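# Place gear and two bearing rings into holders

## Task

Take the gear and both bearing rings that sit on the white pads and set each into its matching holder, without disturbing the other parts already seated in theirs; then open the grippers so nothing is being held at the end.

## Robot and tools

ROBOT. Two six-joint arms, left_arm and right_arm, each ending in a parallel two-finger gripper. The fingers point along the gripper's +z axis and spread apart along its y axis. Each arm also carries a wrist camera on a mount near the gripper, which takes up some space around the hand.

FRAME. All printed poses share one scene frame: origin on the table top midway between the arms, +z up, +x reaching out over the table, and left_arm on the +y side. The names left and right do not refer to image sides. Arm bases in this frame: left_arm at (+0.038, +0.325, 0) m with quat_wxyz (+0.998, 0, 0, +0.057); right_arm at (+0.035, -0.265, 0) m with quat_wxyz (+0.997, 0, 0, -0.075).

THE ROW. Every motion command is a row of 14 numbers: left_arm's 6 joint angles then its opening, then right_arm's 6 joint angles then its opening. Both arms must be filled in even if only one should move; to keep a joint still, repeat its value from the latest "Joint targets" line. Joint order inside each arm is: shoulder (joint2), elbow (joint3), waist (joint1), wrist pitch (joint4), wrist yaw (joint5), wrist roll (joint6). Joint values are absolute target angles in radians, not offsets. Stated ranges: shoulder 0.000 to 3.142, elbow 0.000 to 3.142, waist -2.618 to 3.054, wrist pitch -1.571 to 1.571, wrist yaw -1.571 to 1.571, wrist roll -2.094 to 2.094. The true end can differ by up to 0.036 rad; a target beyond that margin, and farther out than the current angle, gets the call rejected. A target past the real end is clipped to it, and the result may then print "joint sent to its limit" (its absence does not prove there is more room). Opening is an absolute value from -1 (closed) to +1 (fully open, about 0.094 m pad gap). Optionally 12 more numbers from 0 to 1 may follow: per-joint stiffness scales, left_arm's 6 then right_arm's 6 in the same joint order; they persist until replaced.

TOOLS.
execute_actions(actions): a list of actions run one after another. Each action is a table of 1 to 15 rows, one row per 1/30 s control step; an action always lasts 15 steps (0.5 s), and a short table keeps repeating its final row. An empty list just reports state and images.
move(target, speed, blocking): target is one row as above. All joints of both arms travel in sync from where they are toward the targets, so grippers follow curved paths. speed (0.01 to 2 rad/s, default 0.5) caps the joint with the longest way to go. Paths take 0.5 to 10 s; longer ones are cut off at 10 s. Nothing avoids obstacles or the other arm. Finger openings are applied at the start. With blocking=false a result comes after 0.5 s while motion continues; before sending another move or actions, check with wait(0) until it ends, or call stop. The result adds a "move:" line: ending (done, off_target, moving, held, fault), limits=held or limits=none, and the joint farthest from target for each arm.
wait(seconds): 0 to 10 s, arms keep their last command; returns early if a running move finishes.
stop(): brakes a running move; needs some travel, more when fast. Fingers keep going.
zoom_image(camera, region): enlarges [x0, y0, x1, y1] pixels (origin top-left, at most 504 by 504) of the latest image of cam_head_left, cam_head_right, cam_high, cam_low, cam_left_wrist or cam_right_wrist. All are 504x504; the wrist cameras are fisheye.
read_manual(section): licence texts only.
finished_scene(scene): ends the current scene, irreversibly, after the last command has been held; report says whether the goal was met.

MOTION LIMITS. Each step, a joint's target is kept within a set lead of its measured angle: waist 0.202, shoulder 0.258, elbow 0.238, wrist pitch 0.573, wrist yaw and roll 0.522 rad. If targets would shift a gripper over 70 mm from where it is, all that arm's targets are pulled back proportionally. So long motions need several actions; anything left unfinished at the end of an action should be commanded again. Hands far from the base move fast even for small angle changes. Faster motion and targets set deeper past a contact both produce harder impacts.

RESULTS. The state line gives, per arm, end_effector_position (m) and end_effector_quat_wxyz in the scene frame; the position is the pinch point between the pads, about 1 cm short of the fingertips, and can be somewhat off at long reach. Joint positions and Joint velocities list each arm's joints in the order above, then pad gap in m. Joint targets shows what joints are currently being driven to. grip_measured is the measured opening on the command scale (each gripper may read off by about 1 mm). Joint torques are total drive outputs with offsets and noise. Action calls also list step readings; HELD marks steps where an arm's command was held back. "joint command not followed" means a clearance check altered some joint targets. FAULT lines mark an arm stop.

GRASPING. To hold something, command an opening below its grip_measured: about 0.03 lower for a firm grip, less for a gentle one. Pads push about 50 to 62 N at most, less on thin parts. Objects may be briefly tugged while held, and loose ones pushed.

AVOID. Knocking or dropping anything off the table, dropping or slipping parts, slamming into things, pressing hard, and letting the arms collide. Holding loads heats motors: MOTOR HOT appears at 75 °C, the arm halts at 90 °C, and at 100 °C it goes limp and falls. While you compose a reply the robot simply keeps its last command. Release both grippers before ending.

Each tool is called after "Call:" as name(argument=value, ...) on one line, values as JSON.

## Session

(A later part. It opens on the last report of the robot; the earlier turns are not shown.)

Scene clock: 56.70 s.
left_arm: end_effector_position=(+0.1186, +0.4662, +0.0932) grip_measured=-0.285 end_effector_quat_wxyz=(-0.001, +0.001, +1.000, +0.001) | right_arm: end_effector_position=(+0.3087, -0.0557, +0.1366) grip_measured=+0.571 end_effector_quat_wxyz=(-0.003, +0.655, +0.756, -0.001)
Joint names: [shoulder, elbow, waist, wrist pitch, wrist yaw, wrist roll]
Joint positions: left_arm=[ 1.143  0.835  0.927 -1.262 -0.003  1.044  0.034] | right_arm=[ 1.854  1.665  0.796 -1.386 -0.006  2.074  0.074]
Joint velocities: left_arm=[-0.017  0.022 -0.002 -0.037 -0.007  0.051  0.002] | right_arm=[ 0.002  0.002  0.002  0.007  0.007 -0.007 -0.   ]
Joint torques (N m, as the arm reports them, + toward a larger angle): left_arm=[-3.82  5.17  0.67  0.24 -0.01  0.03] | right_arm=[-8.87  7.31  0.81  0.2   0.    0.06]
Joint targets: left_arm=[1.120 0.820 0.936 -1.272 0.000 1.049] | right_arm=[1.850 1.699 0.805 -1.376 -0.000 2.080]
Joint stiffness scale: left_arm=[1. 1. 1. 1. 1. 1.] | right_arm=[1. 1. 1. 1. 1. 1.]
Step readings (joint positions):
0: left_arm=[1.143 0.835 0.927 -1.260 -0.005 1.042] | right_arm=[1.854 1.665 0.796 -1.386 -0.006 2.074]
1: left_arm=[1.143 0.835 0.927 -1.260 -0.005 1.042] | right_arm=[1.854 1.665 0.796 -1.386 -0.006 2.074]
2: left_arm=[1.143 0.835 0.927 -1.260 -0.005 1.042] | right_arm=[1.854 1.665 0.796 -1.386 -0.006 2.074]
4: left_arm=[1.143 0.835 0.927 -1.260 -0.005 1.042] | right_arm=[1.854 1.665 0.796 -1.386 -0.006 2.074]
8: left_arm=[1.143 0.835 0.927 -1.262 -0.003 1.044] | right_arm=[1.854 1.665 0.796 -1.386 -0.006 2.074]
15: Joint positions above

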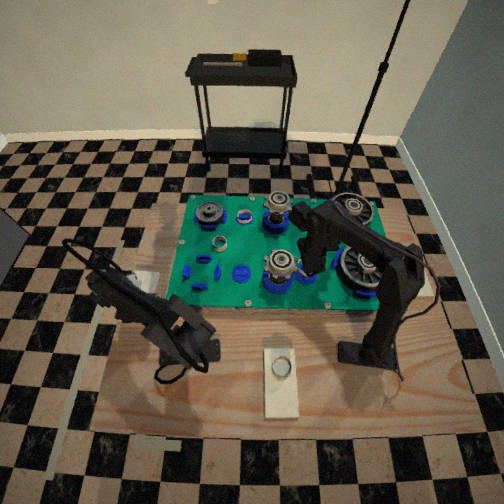

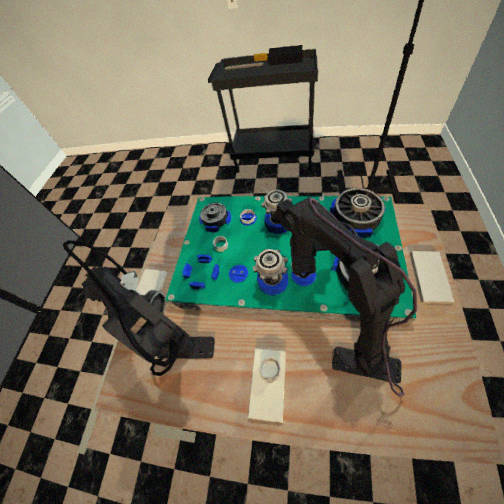

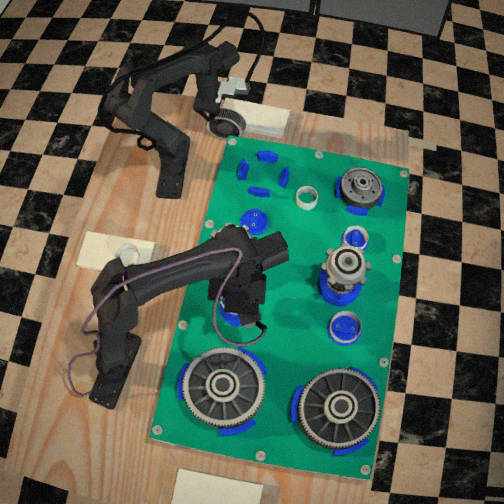

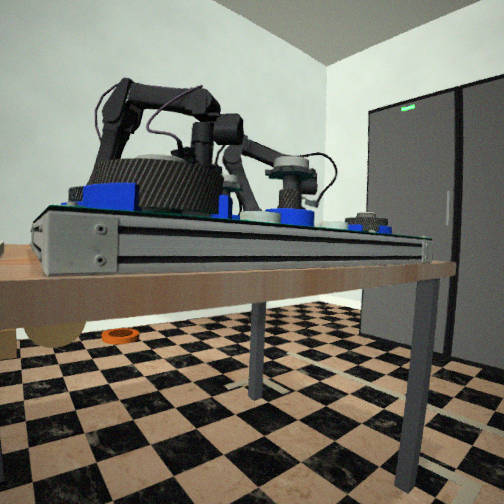

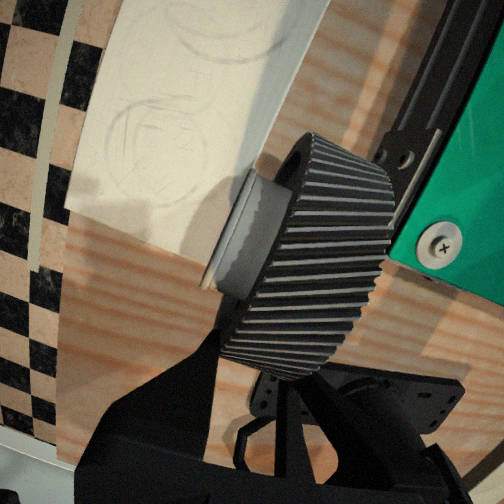

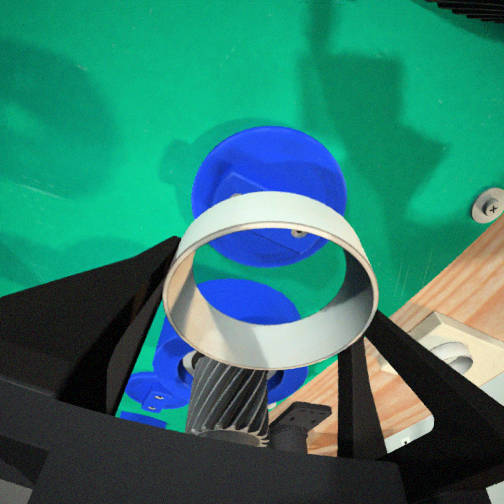

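Call:
execute_actions(actions=[[[1.13,0.83,0.93,-1.26,0,1.045,0.1, 1.85,1.699,0.805,-1.376,0,2.08,0.54],[1.13,0.83,0.93,-1.26,0,1.045,0.1, 1.85,1.699,0.805,-1.376,0,2.08,0.54],[1.145,0.84,0.915,-1.255,0,1.03,0.1, 1.85,1.699,0.805,-1.376,0,2.08,0.54],[1.155,0.85,0.90,-1.25,0,1.015,0.1, 1.85,1.699,0.805,-1.376,0,2.08,0.54],[1.165,0.858,0.885,-1.245,0,1.0,0.1, 1.85,1.699,0.805,-1.376,0,2.08,0.54],[1.175,0.866,0.87,-1.24,0,0.985,0.1, 1.85,1.699,0.805,-1.376,0,2.08,0.54],[1.185,0.874,0.855,-1.236,0,0.97,0.1, 1.85,1.699,0.805,-1.376,0,2.08,0.54],[1.195,0.882,0.84,-1.232,0,0.955,0.1, 1.85,1.699,0.805,-1.376,0,2.08,0.54],[1.205,0.889,0.825,-1.228,0,0.94,0.1, 1.85,1.699,0.805,-1.376,0,2.08,0.54],[1.213,0.895,0.81,-1.224,0,0.925,0.1, 1.85,1.699,0.805,-1.376,0,2.08,0.54],[1.221,0.901,0.795,-1.22,0,0.91,0.1, 1.85,1.699,0.805,-1.376,0,2.08,0.54],[1.229,0.907,0.78,-1.217,0,0.895,0.1, 1.85,1.699,0.805,-1.376,0,2.08,0.54],[1.237,0.912,0.765,-1.214,0,0.88,0.1, 1.85,1.699,0.805,-1.376,0,2.08,0.54],[1.245,0.917,0.75,-1.21,0,0.865,0.1, 1.85,1.699,0.805,-1.376,0,2.08,0.54],[1.252,0.92,0.734,-1.207,0,0.85,0.1, 1.85,1.699,0.805,-1.376,0,2.08,0.54]],[[1.252,0.92,0.734,-1.207,0,0.85,0.1, 1.85,1.699,0.805,-1.376,0,2.08,0.54],[1.252,0.92,0.734,-1.207,0,0.85,0.1, 1.85,1.699,0.805,-1.376,0,2.08,0.54],[1.252,0.92,0.734,-1.207,0,0.85,0.1, 1.85,1.699,0.805,-1.376,0,2.08,0.54],[1.252,0.92,0.734,-1.207,0,0.85,0.1, 1.85,1.699,0.805,-1.376,0,2.08,0.54],[1.252,0.92,0.734,-1.207,0,0.85,-0.1, 1.85,1.699,0.805,-1.376,0,2.08,0.54],[1.252,0.92,0.734,-1.207,0,0.85,-0.2, 1.85,1.699,0.805,-1.376,0,2.08,0.54],[1.252,0.92,0.734,-1.207,0,0.85,-0.26, 1.85,1.699,0.805,-1.376,0,2.08,0.54],[1.252,0.92,0.734,-1.207,0,0.85,-0.31, 1.85,1.699,0.805,-1.376,0,2.08,0.54]]])

Scene clock: 59.47 s.
left_arm: end_effector_position=(+0.1577, +0.4634, +0.0912) grip_measured=-0.294 end_effector_quat_wxyz=(-0.003, +0.003, +1.000, -0.005) | right_arm: end_effector_position=(+0.3087, -0.0557, +0.1366) grip_measured=+0.571 end_effector_quat_wxyz=(-0.003, +0.655, +0.756, -0.001)
Joint names: [shoulder, elbow, waist, wrist pitch, wrist yaw, wrist roll]
Joint positions: left_arm=[ 1.243  0.888  0.739 -1.227  0.003  0.861  0.033] | right_arm=[ 1.854  1.665  0.796 -1.386 -0.006  2.074  0.074]
Joint velocities: left_arm=[-0.007 -0.012  0.017 -0.037  0.007  0.007 -0.   ] | right_arm=[ 0.002  0.007 -0.012  0.051  0.007  0.007 -0.001]
Joint torques (N m, as the arm reports them, + toward a larger angle): left_arm=[-2.2   9.36 -0.39  0.6  -0.05 -0.11] | right_arm=[-8.88  7.39  0.81  0.2   0.02  0.05]
Joint targets: left_arm=[1.252 0.920 0.734 -1.207 -0.000 0.850] | right_arm=[1.850 1.699 0.805 -1.376 -0.000 2.080]
Joint stiffness scale: left_arm=[1. 1. 1. 1. 1. 1.] | right_arm=[1. 1. 1. 1. 1. 1.]
Step readings (joint positions; steps 1 to 15: 1st action; 16 to 30: 2nd action):
0: left_arm=[1.143 0.835 0.927 -1.262 -0.003 1.044] | right_arm=[1.854 1.665 0.796 -1.386 -0.006 2.074]
1: left_arm=[1.143 0.835 0.927 -1.262 -0.003 1.044] | right_arm=[1.854 1.665 0.796 -1.386 -0.006 2.074]
2: left_arm=[1.143 0.835 0.927 -1.262 -0.003 1.044] | right_arm=[1.854 1.665 0.796 -1.386 -0.006 2.074]
4: left_arm=[1.143 0.835 0.925 -1.262 -0.004 1.040] | right_arm=[1.854 1.665 0.796 -1.386 -0.006 2.074]
8: left_arm=[1.164 0.836 0.875 -1.259 -0.004 1.007] | right_arm=[1.854 1.665 0.796 -1.386 -0.006 2.074]
15: left_arm=[1.227 0.880 0.771 -1.247 -0.013 0.915] | right_arm=[1.854 1.665 0.796 -1.386 -0.006 2.074]
16: left_arm=[1.233 0.885 0.757 -1.243 -0.013 0.903] | right_arm=[1.854 1.665 0.796 -1.386 -0.006 2.074]
17: left_arm=[1.236 0.888 0.748 -1.241 -0.010 0.894] | right_arm=[1.854 1.665 0.796 -1.386 -0.006 2.074]
19: left_arm=[1.241 0.888 0.742 -1.235 -0.009 0.881] | right_arm=[1.854 1.665 0.796 -1.386 -0.006 2.074]
23: left_arm=[1.243 0.888 0.739 -1.231 0.002 0.870] | right_arm=[1.854 1.665 0.796 -1.386 -0.006 2.074]
30: Joint positions above

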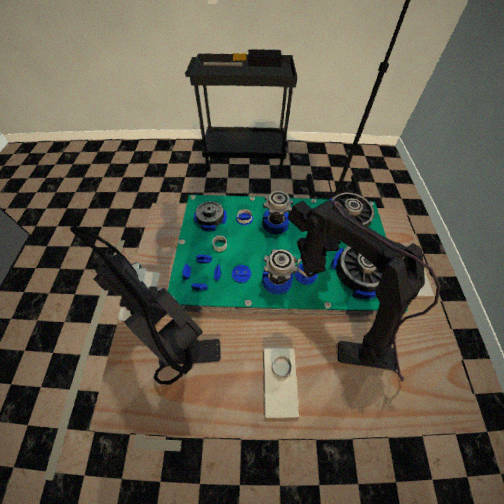

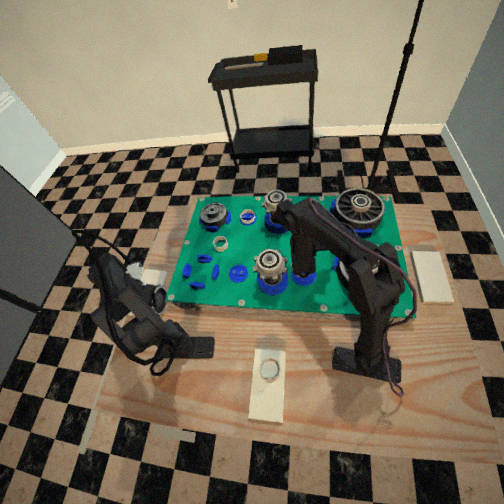

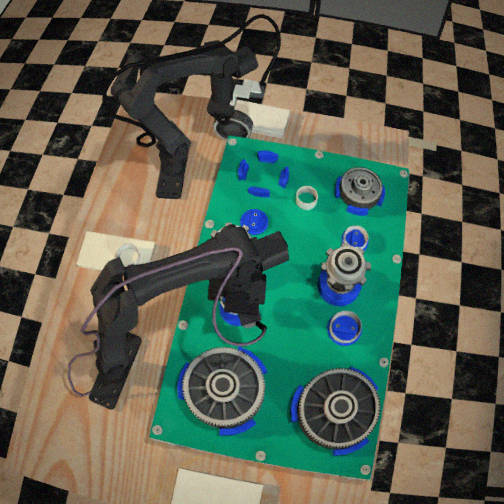

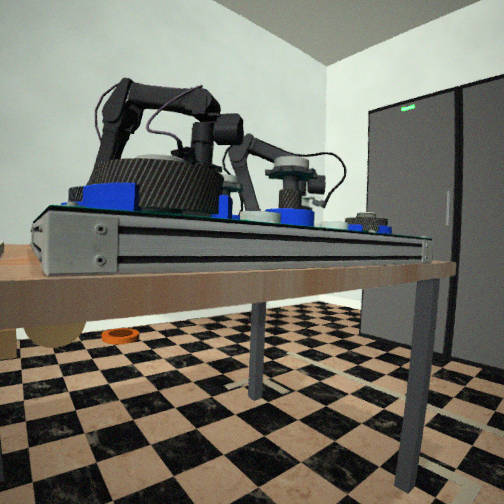

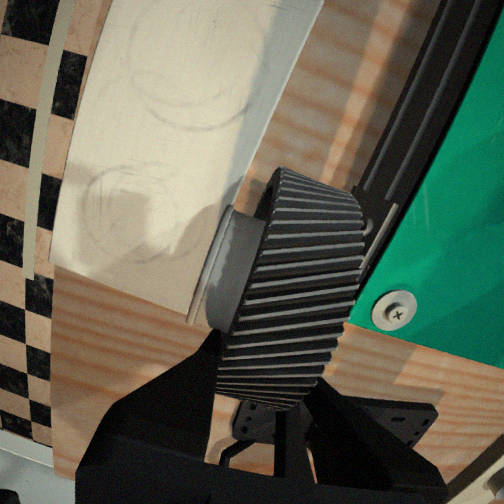

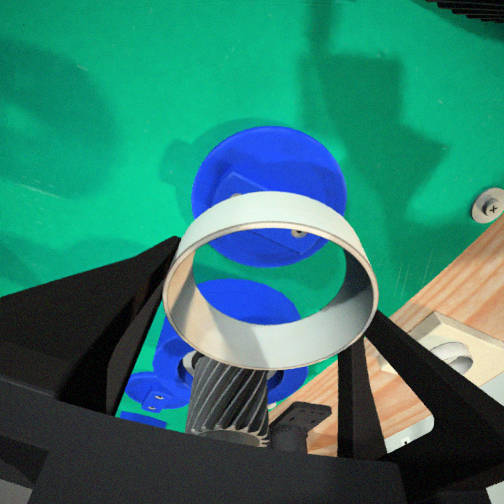

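Call:
move(target=[1.245,0.895,0.739,-1.22,0,0.858,-0.34, 1.872,1.574,0.809,-1.262,0,2.08,0.54], speed=0.2)

Scene clock: 61.37 s.
left_arm: end_effector_position=(+0.1577, +0.4634, +0.0912) grip_measured=-0.303 end_effector_quat_wxyz=(-0.003, +0.003, +1.000, -0.005) | right_arm: end_effector_position=(+0.3122, -0.0511, +0.1062) grip_measured=+0.571 end_effector_quat_wxyz=(-0.003, +0.653, +0.757, -0.001)
Joint names: [shoulder, elbow, waist, wrist pitch, wrist yaw, wrist roll]
Joint positions: left_arm=[ 1.243  0.888  0.739 -1.227  0.003  0.86   0.033] | right_arm=[ 1.876  1.574  0.8   -1.272 -0.006  2.074  0.074]
Joint velocities: left_arm=[-0.017 -0.002 -0.007 -0.022  0.007 -0.022  0.001] | right_arm=[-0.007  0.002 -0.012 -0.11  -0.051 -0.007 -0.001]
Joint torques (N m, as the arm reports them, + toward a larger angle): left_arm=[-2.64  7.1   0.03  0.42 -0.05 -0.04] | right_arm=[-9.09  5.05  0.78  0.21  0.01  0.06]
Joint targets: left_arm=[1.245 0.895 0.739 -1.220 -0.000 0.858] | right_arm=[1.872 1.574 0.809 -1.262 0.000 2.080]
Joint stiffness scale: left_arm=[1. 1. 1. 1. 1. 1.] | right_arm=[1. 1. 1. 1. 1. 1.]
move: done; limits=none; left_arm: farthest joint: the elbow, 0.007 radians from its target (0.007 radians at the start); right_arm: farthest joint: the wrist pitch, 0.010 radians from its target (0.124 radians at the start)

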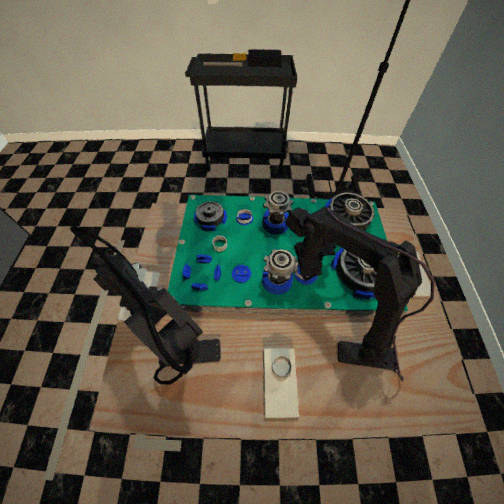

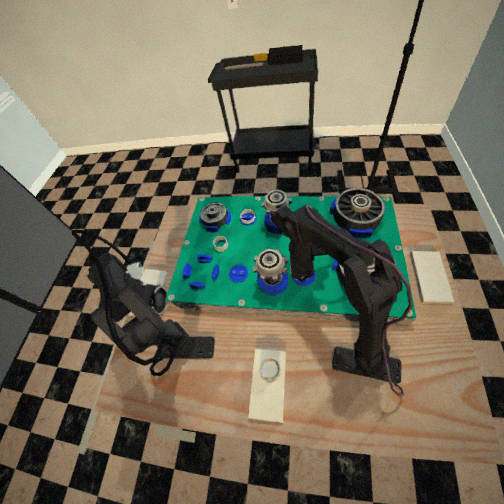

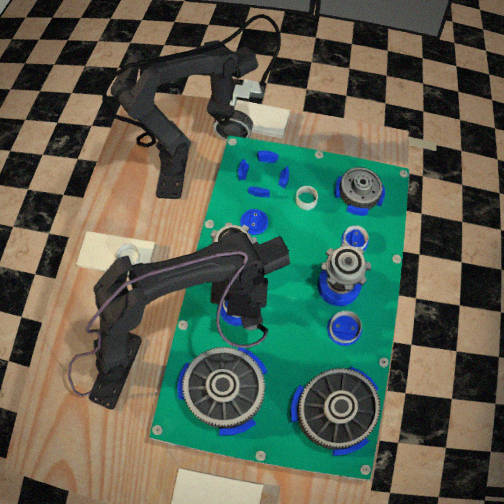

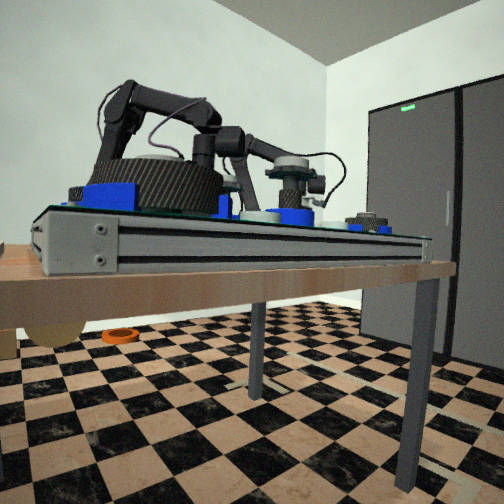

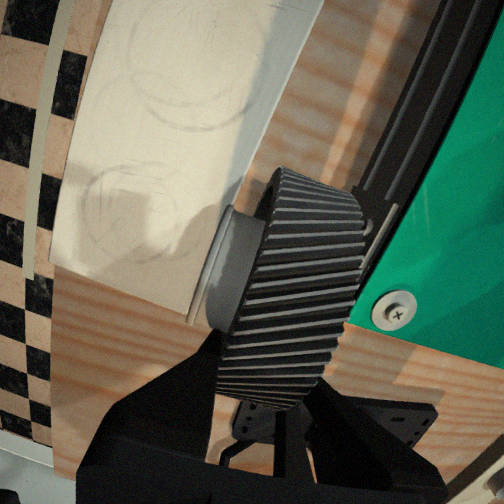

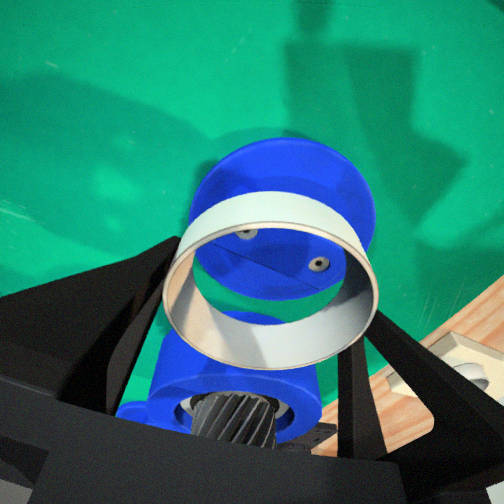

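Call:
move(target=[1.245,0.895,0.739,-1.22,0,0.858,-0.34, 1.870,1.534,0.813,-1.215,0,2.08,0.54], speed=0.1)

Call:
zoom_image(camera="cam_right_wrist", region=[120, 100, 420, 400])

Scene clock: 64.30 s.
left_arm: end_effector_position=(+0.1577, +0.4634, +0.0912) grip_measured=-0.303 end_effector_quat_wxyz=(-0.003, +0.003, +1.000, -0.005) | right_arm: end_effector_position=(+0.3125, -0.0495, +0.0973) grip_measured=+0.571 end_effector_quat_wxyz=(-0.002, +0.652, +0.758, +0.002)
Joint names: [shoulder, elbow, waist, wrist pitch, wrist yaw, wrist roll]
Joint positions: left_arm=[ 1.243  0.888  0.739 -1.227  0.003  0.86   0.033] | right_arm=[ 1.876  1.538  0.804 -1.229 -0.005  2.074  0.074]
Joint velocities: left_arm=[-0.022 -0.007  0.007  0.037 -0.051  0.022 -0.   ] | right_arm=[ 0.017 -0.037 -0.002  0.037 -0.022  0.022 -0.002]
Joint torques (N m, as the arm reports them, + toward a larger angle): left_arm=[-2.67  7.15  0.03  0.41 -0.04 -0.04] | right_arm=[-9.26  4.76  0.83  0.28  0.    0.05]
Joint targets: left_arm=[1.245 0.895 0.739 -1.220 -0.000 0.858] | right_arm=[1.870 1.534 0.813 -1.215 0.000 2.080]
Joint stiffness scale: left_arm=[1. 1. 1. 1. 1. 1.] | right_arm=[1. 1. 1. 1. 1. 1.]
move: done; limits=none; left_arm: farthest joint: the elbow, 0.007 radians from its target (0.007 radians at the start); right_arm: farthest joint: the wrist pitch, 0.014 radians from its target (0.057 radians at the start)

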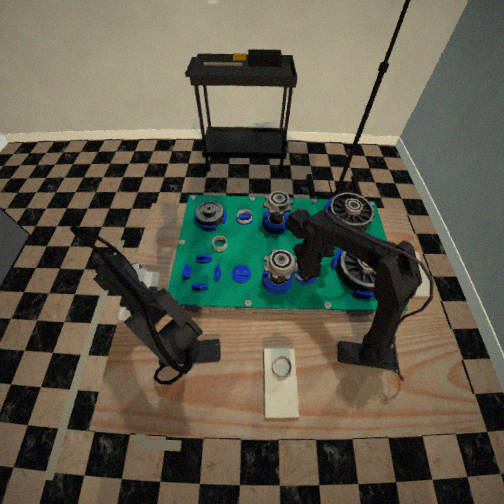

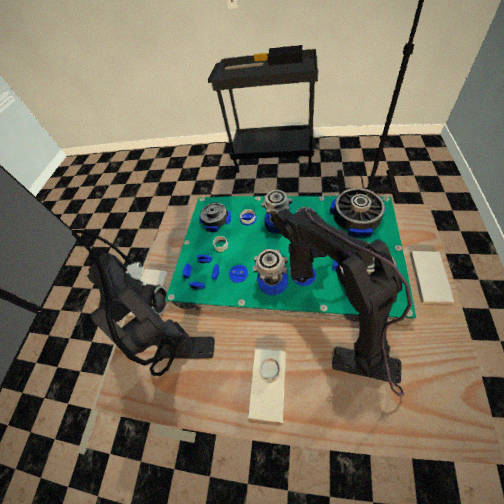

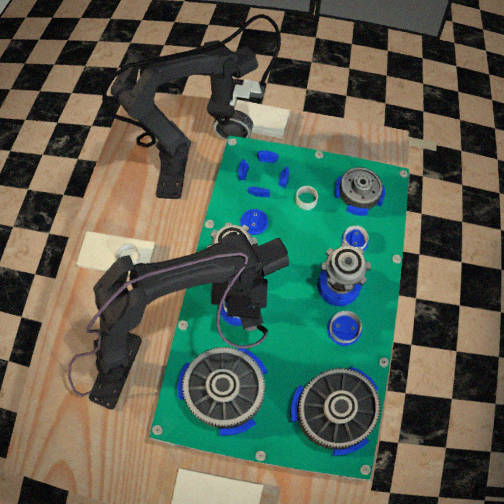

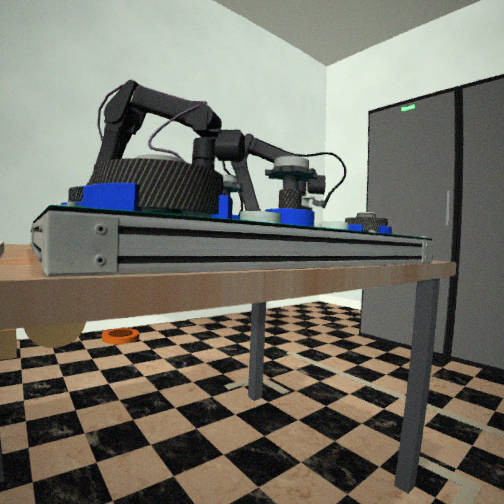

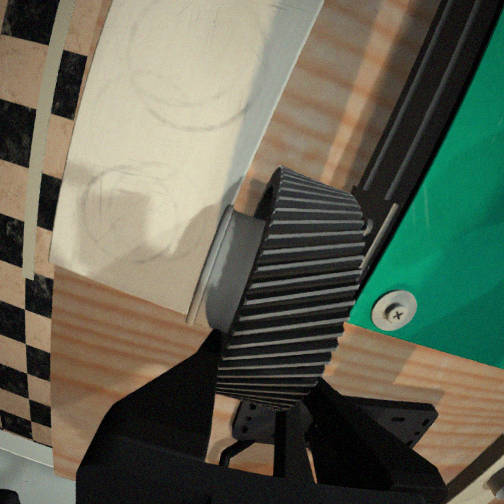

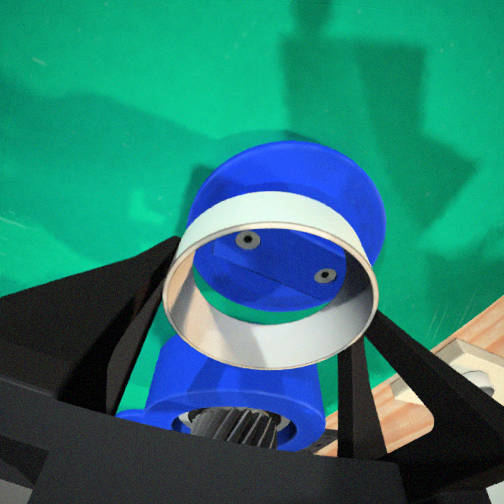

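Region (120, 100, 420, 400) of cam_right_wrist's 504x504 image, scaled by 1.680, with more detail than that image has.

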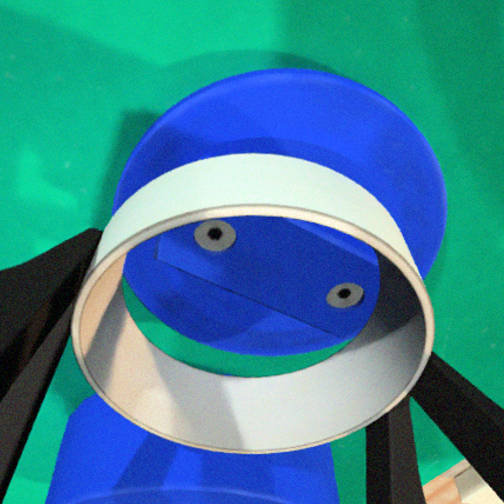

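Call:
move(target=[1.245,0.895,0.739,-1.22,0,0.858,-0.34, 1.828,1.510,0.823,-1.215,0,2.08,0.54], speed=0.05)

Call:
zoom_image(camera="cam_right_wrist", region=[120, 100, 420, 400])

Scene clock: 66.80 s.
left_arm: end_effector_position=(+0.1577, +0.4634, +0.0912) grip_measured=-0.303 end_effector_quat_wxyz=(-0.003, +0.003, +1.000, -0.005) | right_arm: end_effector_position=(+0.3072, -0.0493, +0.0976) grip_measured=+0.571 end_effector_quat_wxyz=(-0.002, +0.649, +0.761, +0.003)
Joint names: [shoulder, elbow, waist, wrist pitch, wrist yaw, wrist roll]
Joint positions: left_arm=[ 1.243  0.888  0.739 -1.227  0.003  0.86   0.033] | right_arm=[ 1.859  1.517  0.814 -1.223 -0.005  2.075  0.074]
Joint velocities: left_arm=[-0.012  0.007  0.012  0.081 -0.11  -0.022 -0.   ] | right_arm=[-0.012 -0.007  0.007  0.081 -0.037 -0.022 -0.   ]
Joint torques (N m, as the arm reports them, + toward a larger angle): left_arm=[-2.68  7.2   0.01  0.42 -0.04 -0.06] | right_arm=[-11.28   4.53   0.86   0.19   0.01   0.04]
Joint targets: left_arm=[1.245 0.895 0.739 -1.220 -0.000 0.858] | right_arm=[1.828 1.510 0.823 -1.215 -0.000 2.080]
Joint stiffness scale: left_arm=[1. 1. 1. 1. 1. 1.] | right_arm=[1. 1. 1. 1. 1. 1.]
move: off_target (right_arm); limits=none; left_arm: farthest joint: the elbow, 0.007 radians from its target (0.007 radians at the start); right_arm: farthest joint: the shoulder, 0.031 radians from its target (0.048 radians at the start)

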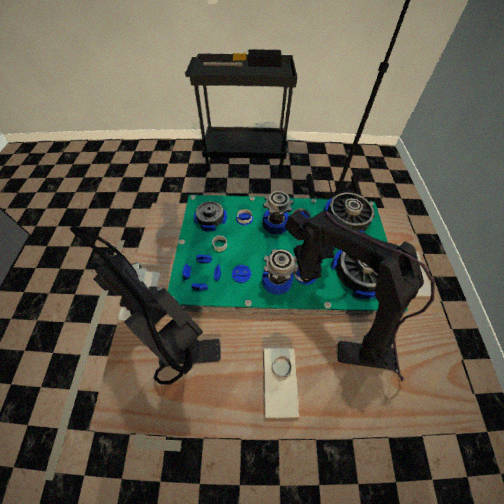

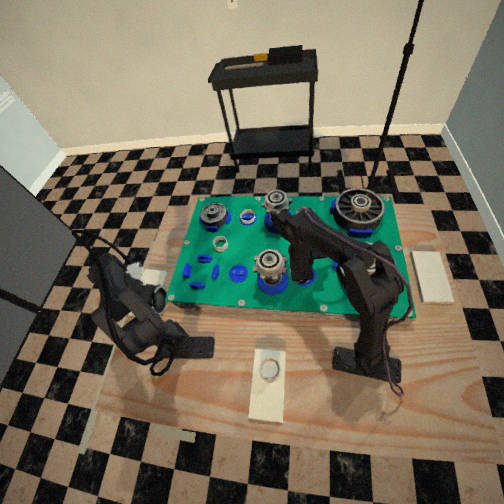

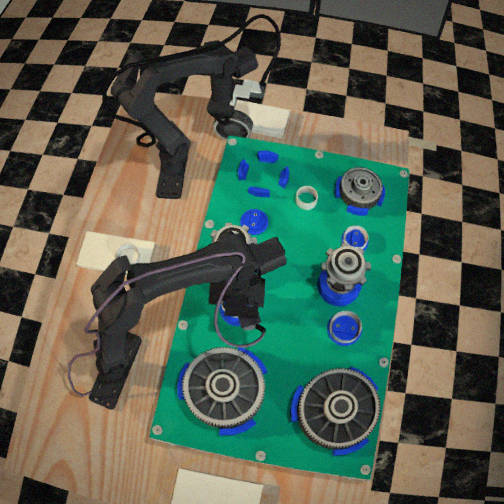

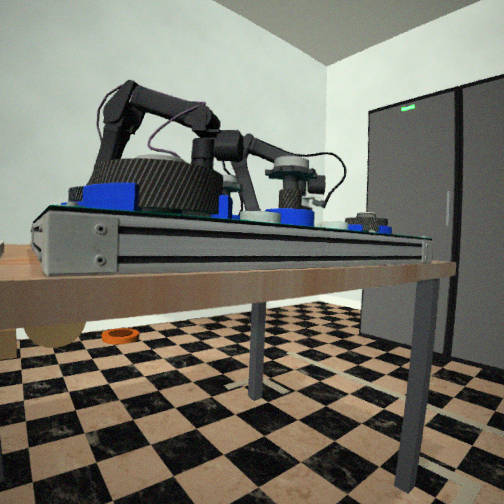

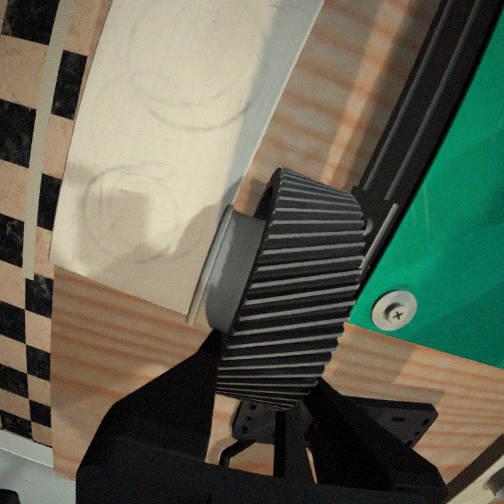

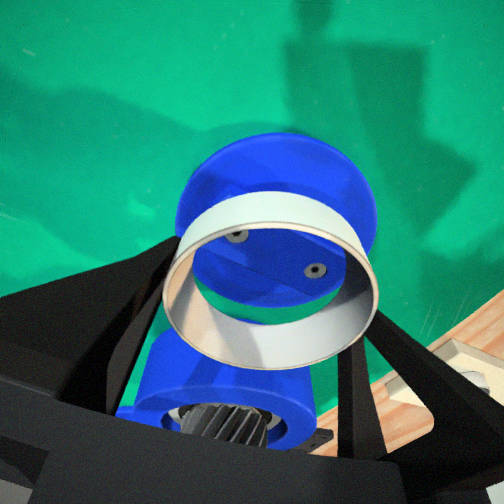

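Region (120, 100, 420, 400) of cam_right_wrist's 504x504 image, scaled by 1.680, with more detail than that image has.

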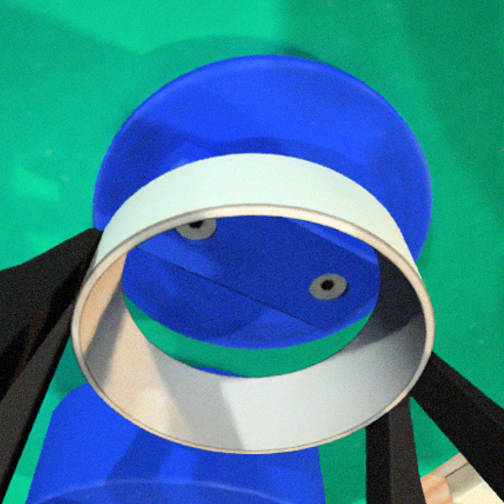

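Call:
move(target=[1.245,0.895,0.739,-1.22,0,0.858,-0.34, 1.835,1.486,0.831,-1.192,0,2.08,0.54], speed=0.05)

Call:
zoom_image(camera="cam_right_wrist", region=[120, 100, 420, 400])

Scene clock: 68.43 s.
left_arm: end_effector_position=(+0.1577, +0.4634, +0.0912) grip_measured=-0.303 end_effector_quat_wxyz=(-0.003, +0.003, +1.000, -0.005) | right_arm: end_effector_position=(+0.3071, -0.0482, +0.0967) grip_measured=+0.571 end_effector_quat_wxyz=(+0.003, +0.646, +0.763, +0.008)
Joint names: [shoulder, elbow, waist, wrist pitch, wrist yaw, wrist roll]
Joint positions: left_arm=[ 1.243  0.888  0.739 -1.227  0.003  0.86   0.033] | right_arm=[ 1.851  1.503  0.82  -1.206  0.003  2.076  0.074]
Joint velocities: left_arm=[-0.002  0.007 -0.002  0.007  0.051 -0.007 -0.   ] | right_arm=[-0.012 -0.017  0.002 -0.022 -0.022  0.081  0.   ]
Joint torques (N m, as the arm reports them, + toward a larger angle): left_arm=[-2.65  7.01 -0.01  0.42 -0.05 -0.05] | right_arm=[-9.95  3.86  0.99  0.28 -0.07  0.02]
Joint targets: left_arm=[1.245 0.895 0.739 -1.220 0.000 0.858] | right_arm=[1.835 1.486 0.831 -1.192 0.000 2.080]
Joint stiffness scale: left_arm=[1. 1. 1. 1. 1. 1.] | right_arm=[1. 1. 1. 1. 1. 1.]
move: done; limits=none; left_arm: farthest joint: the elbow, 0.007 radians from its target (0.007 radians at the start); right_arm: farthest joint: the elbow, 0.017 radians from its target (0.031 radians at the start)

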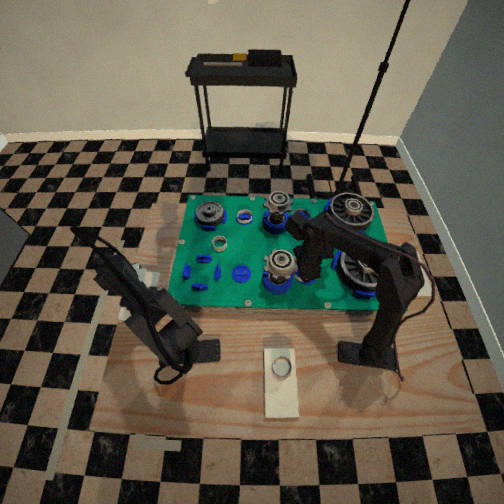

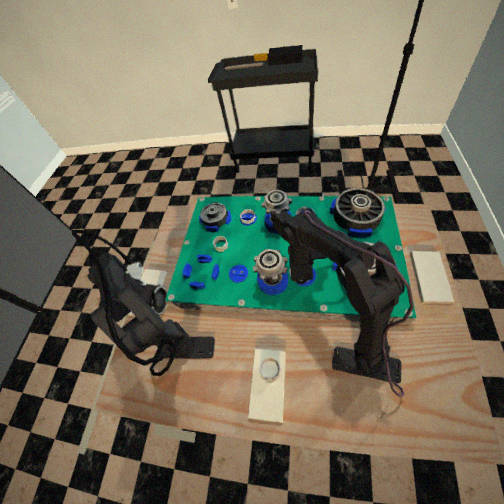

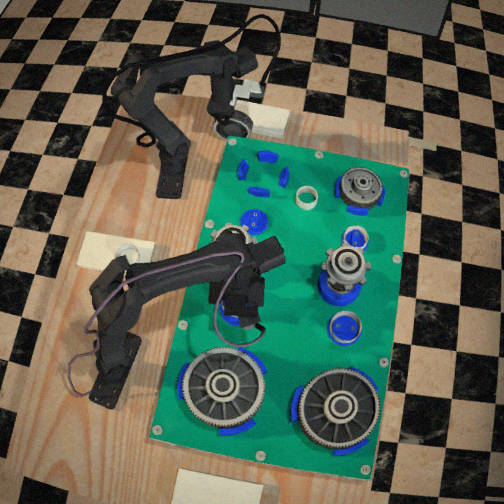

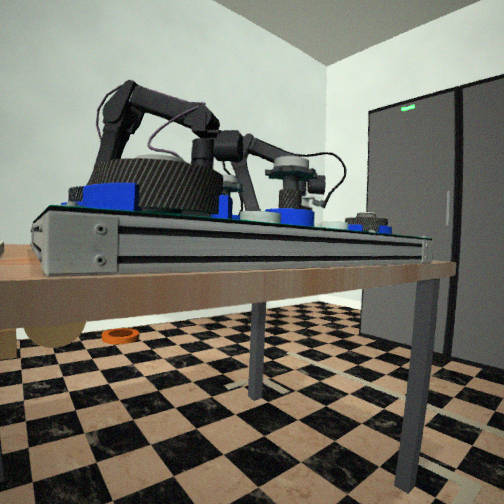

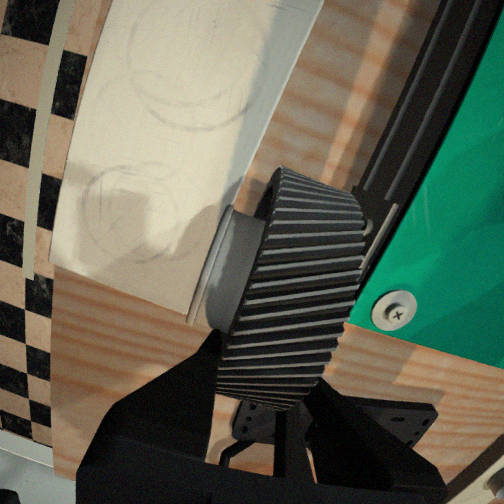

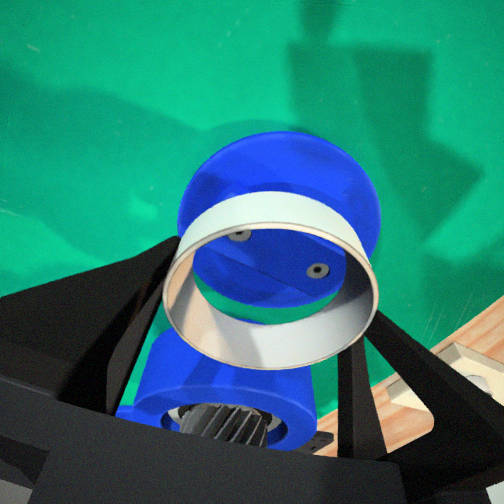

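Region (120, 100, 420, 400) of cam_right_wrist's 504x504 image, scaled by 1.680, with more detail than that image has.

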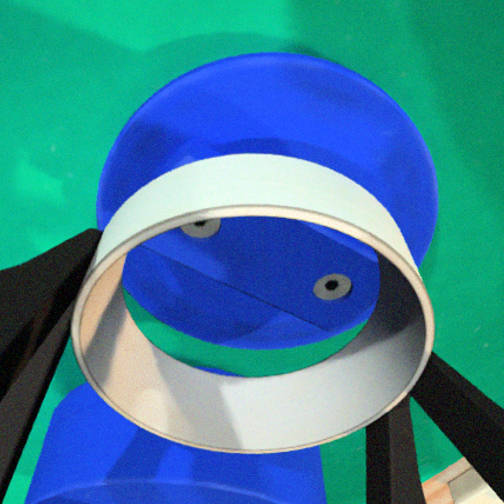

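Call:
execute_actions(actions=[])

Scene clock: 70.40 s.
left_arm: end_effector_position=(+0.1577, +0.4634, +0.0912) grip_measured=-0.303 end_effector_quat_wxyz=(-0.003, +0.003, +1.000, -0.005) | right_arm: end_effector_position=(+0.3071, -0.0482, +0.0967) grip_measured=+0.571 end_effector_quat_wxyz=(+0.003, +0.647, +0.763, +0.008)
Joint names: [shoulder, elbow, waist, wrist pitch, wrist yaw, wrist roll]
Joint positions: left_arm=[ 1.243  0.888  0.739 -1.227  0.003  0.86   0.033] | right_arm=[ 1.851  1.503  0.82  -1.206  0.003  2.076  0.074]
Joint velocities: left_arm=[-0.007 -0.022 -0.002 -0.037 -0.066 -0.007  0.001] | right_arm=[-0.012 -0.002 -0.022  0.007  0.007  0.007 -0.   ]
Joint torques (N m, as the arm reports them, + toward a larger angle): left_arm=[-2.66  7.13  0.02  0.42 -0.04 -0.07] | right_arm=[-9.94  3.88  0.98  0.26 -0.08  0.04]
Joint targets: left_arm=[1.245 0.895 0.739 -1.220 0.000 0.858] | right_arm=[1.835 1.486 0.831 -1.192 0.000 2.080]
Joint stiffness scale: left_arm=[1. 1. 1. 1. 1. 1.] | right_arm=[1. 1. 1. 1. 1. 1.]

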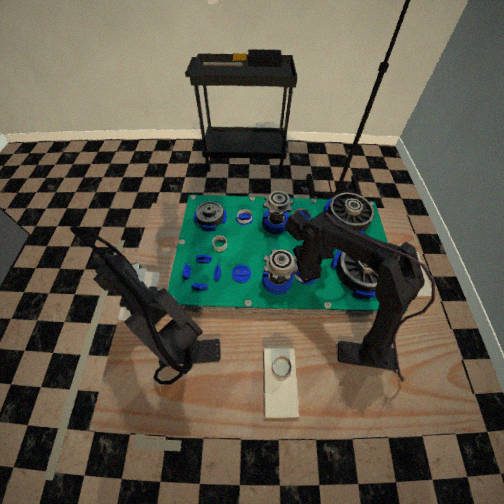

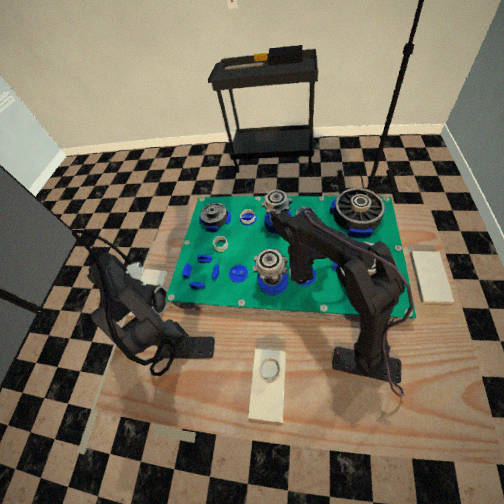

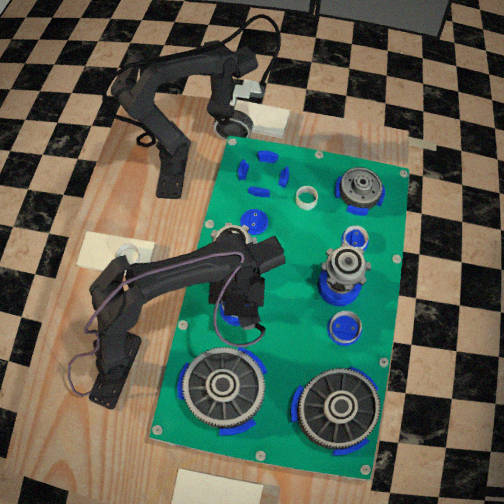

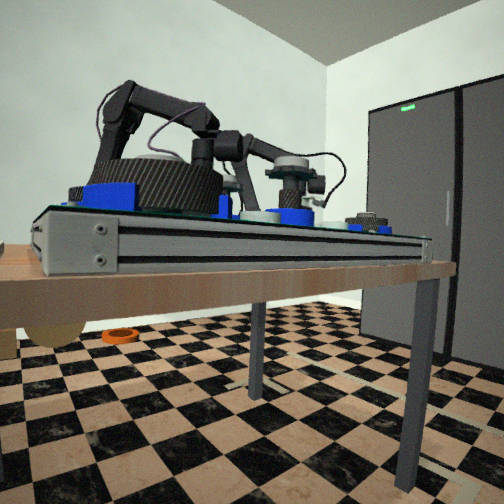

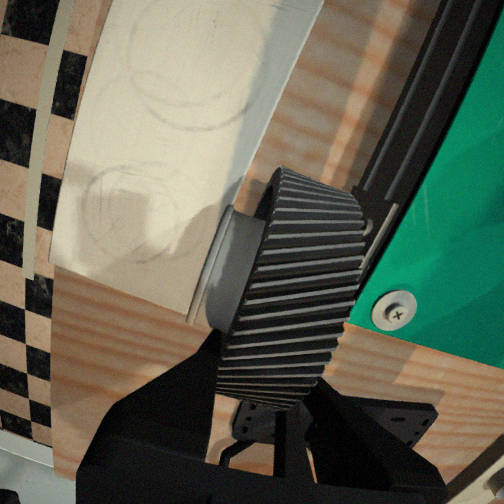

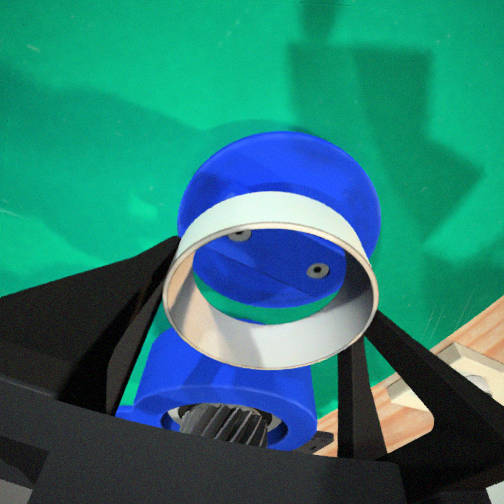

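Call:
zoom_image(camera="cam_high", region=[200, 180, 400, 360])

Call:
zoom_image(camera="cam_right_wrist", region=[120, 100, 440, 420])

Region (200, 180, 400, 360) of cam_high's 504x504 image, scaled by 2.520, with more detail than that image has; it fills the top 454 rows of this view, and the rest is white.

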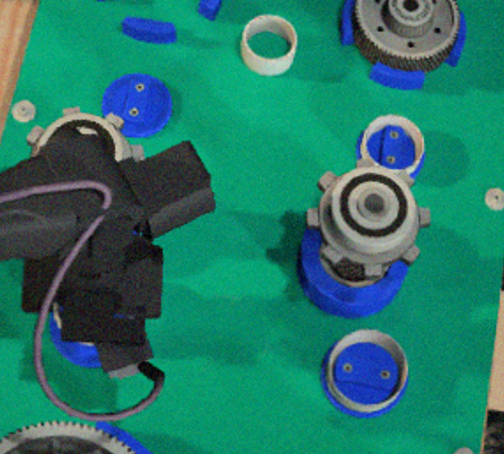

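Region (120, 100, 440, 420) of cam_right_wrist's 504x504 image, scaled by 1.575, with more detail than that image has.

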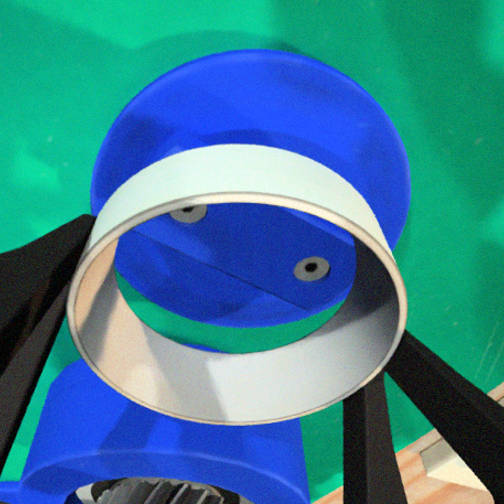

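Call:
zoom_image(camera="cam_head_right", region=[230, 200, 350, 310])

Call:
zoom_image(camera="cam_low", region=[160, 120, 340, 240])

Region (230, 200, 350, 310) of cam_head_right's 504x504 image, scaled by 4.200, with more detail than that image has; it fills the top 462 rows of this view, and the rest is white.

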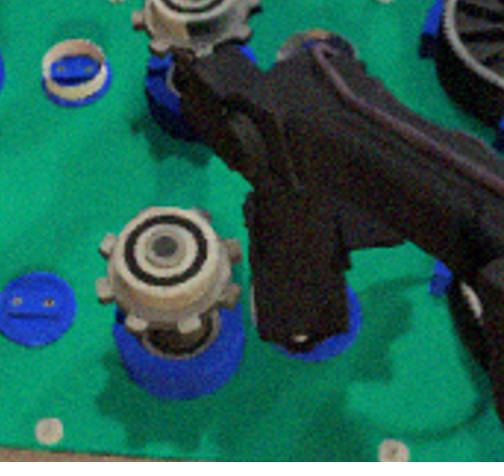

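Region (160, 120, 340, 240) of cam_low's 504x504 image, scaled by 2.800, with more detail than that image has.

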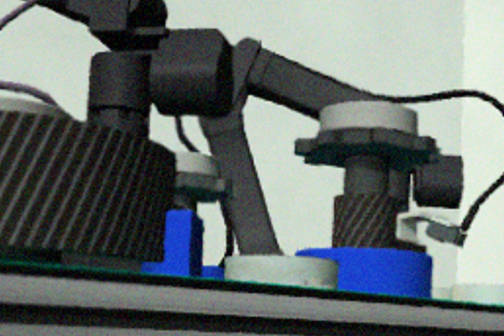

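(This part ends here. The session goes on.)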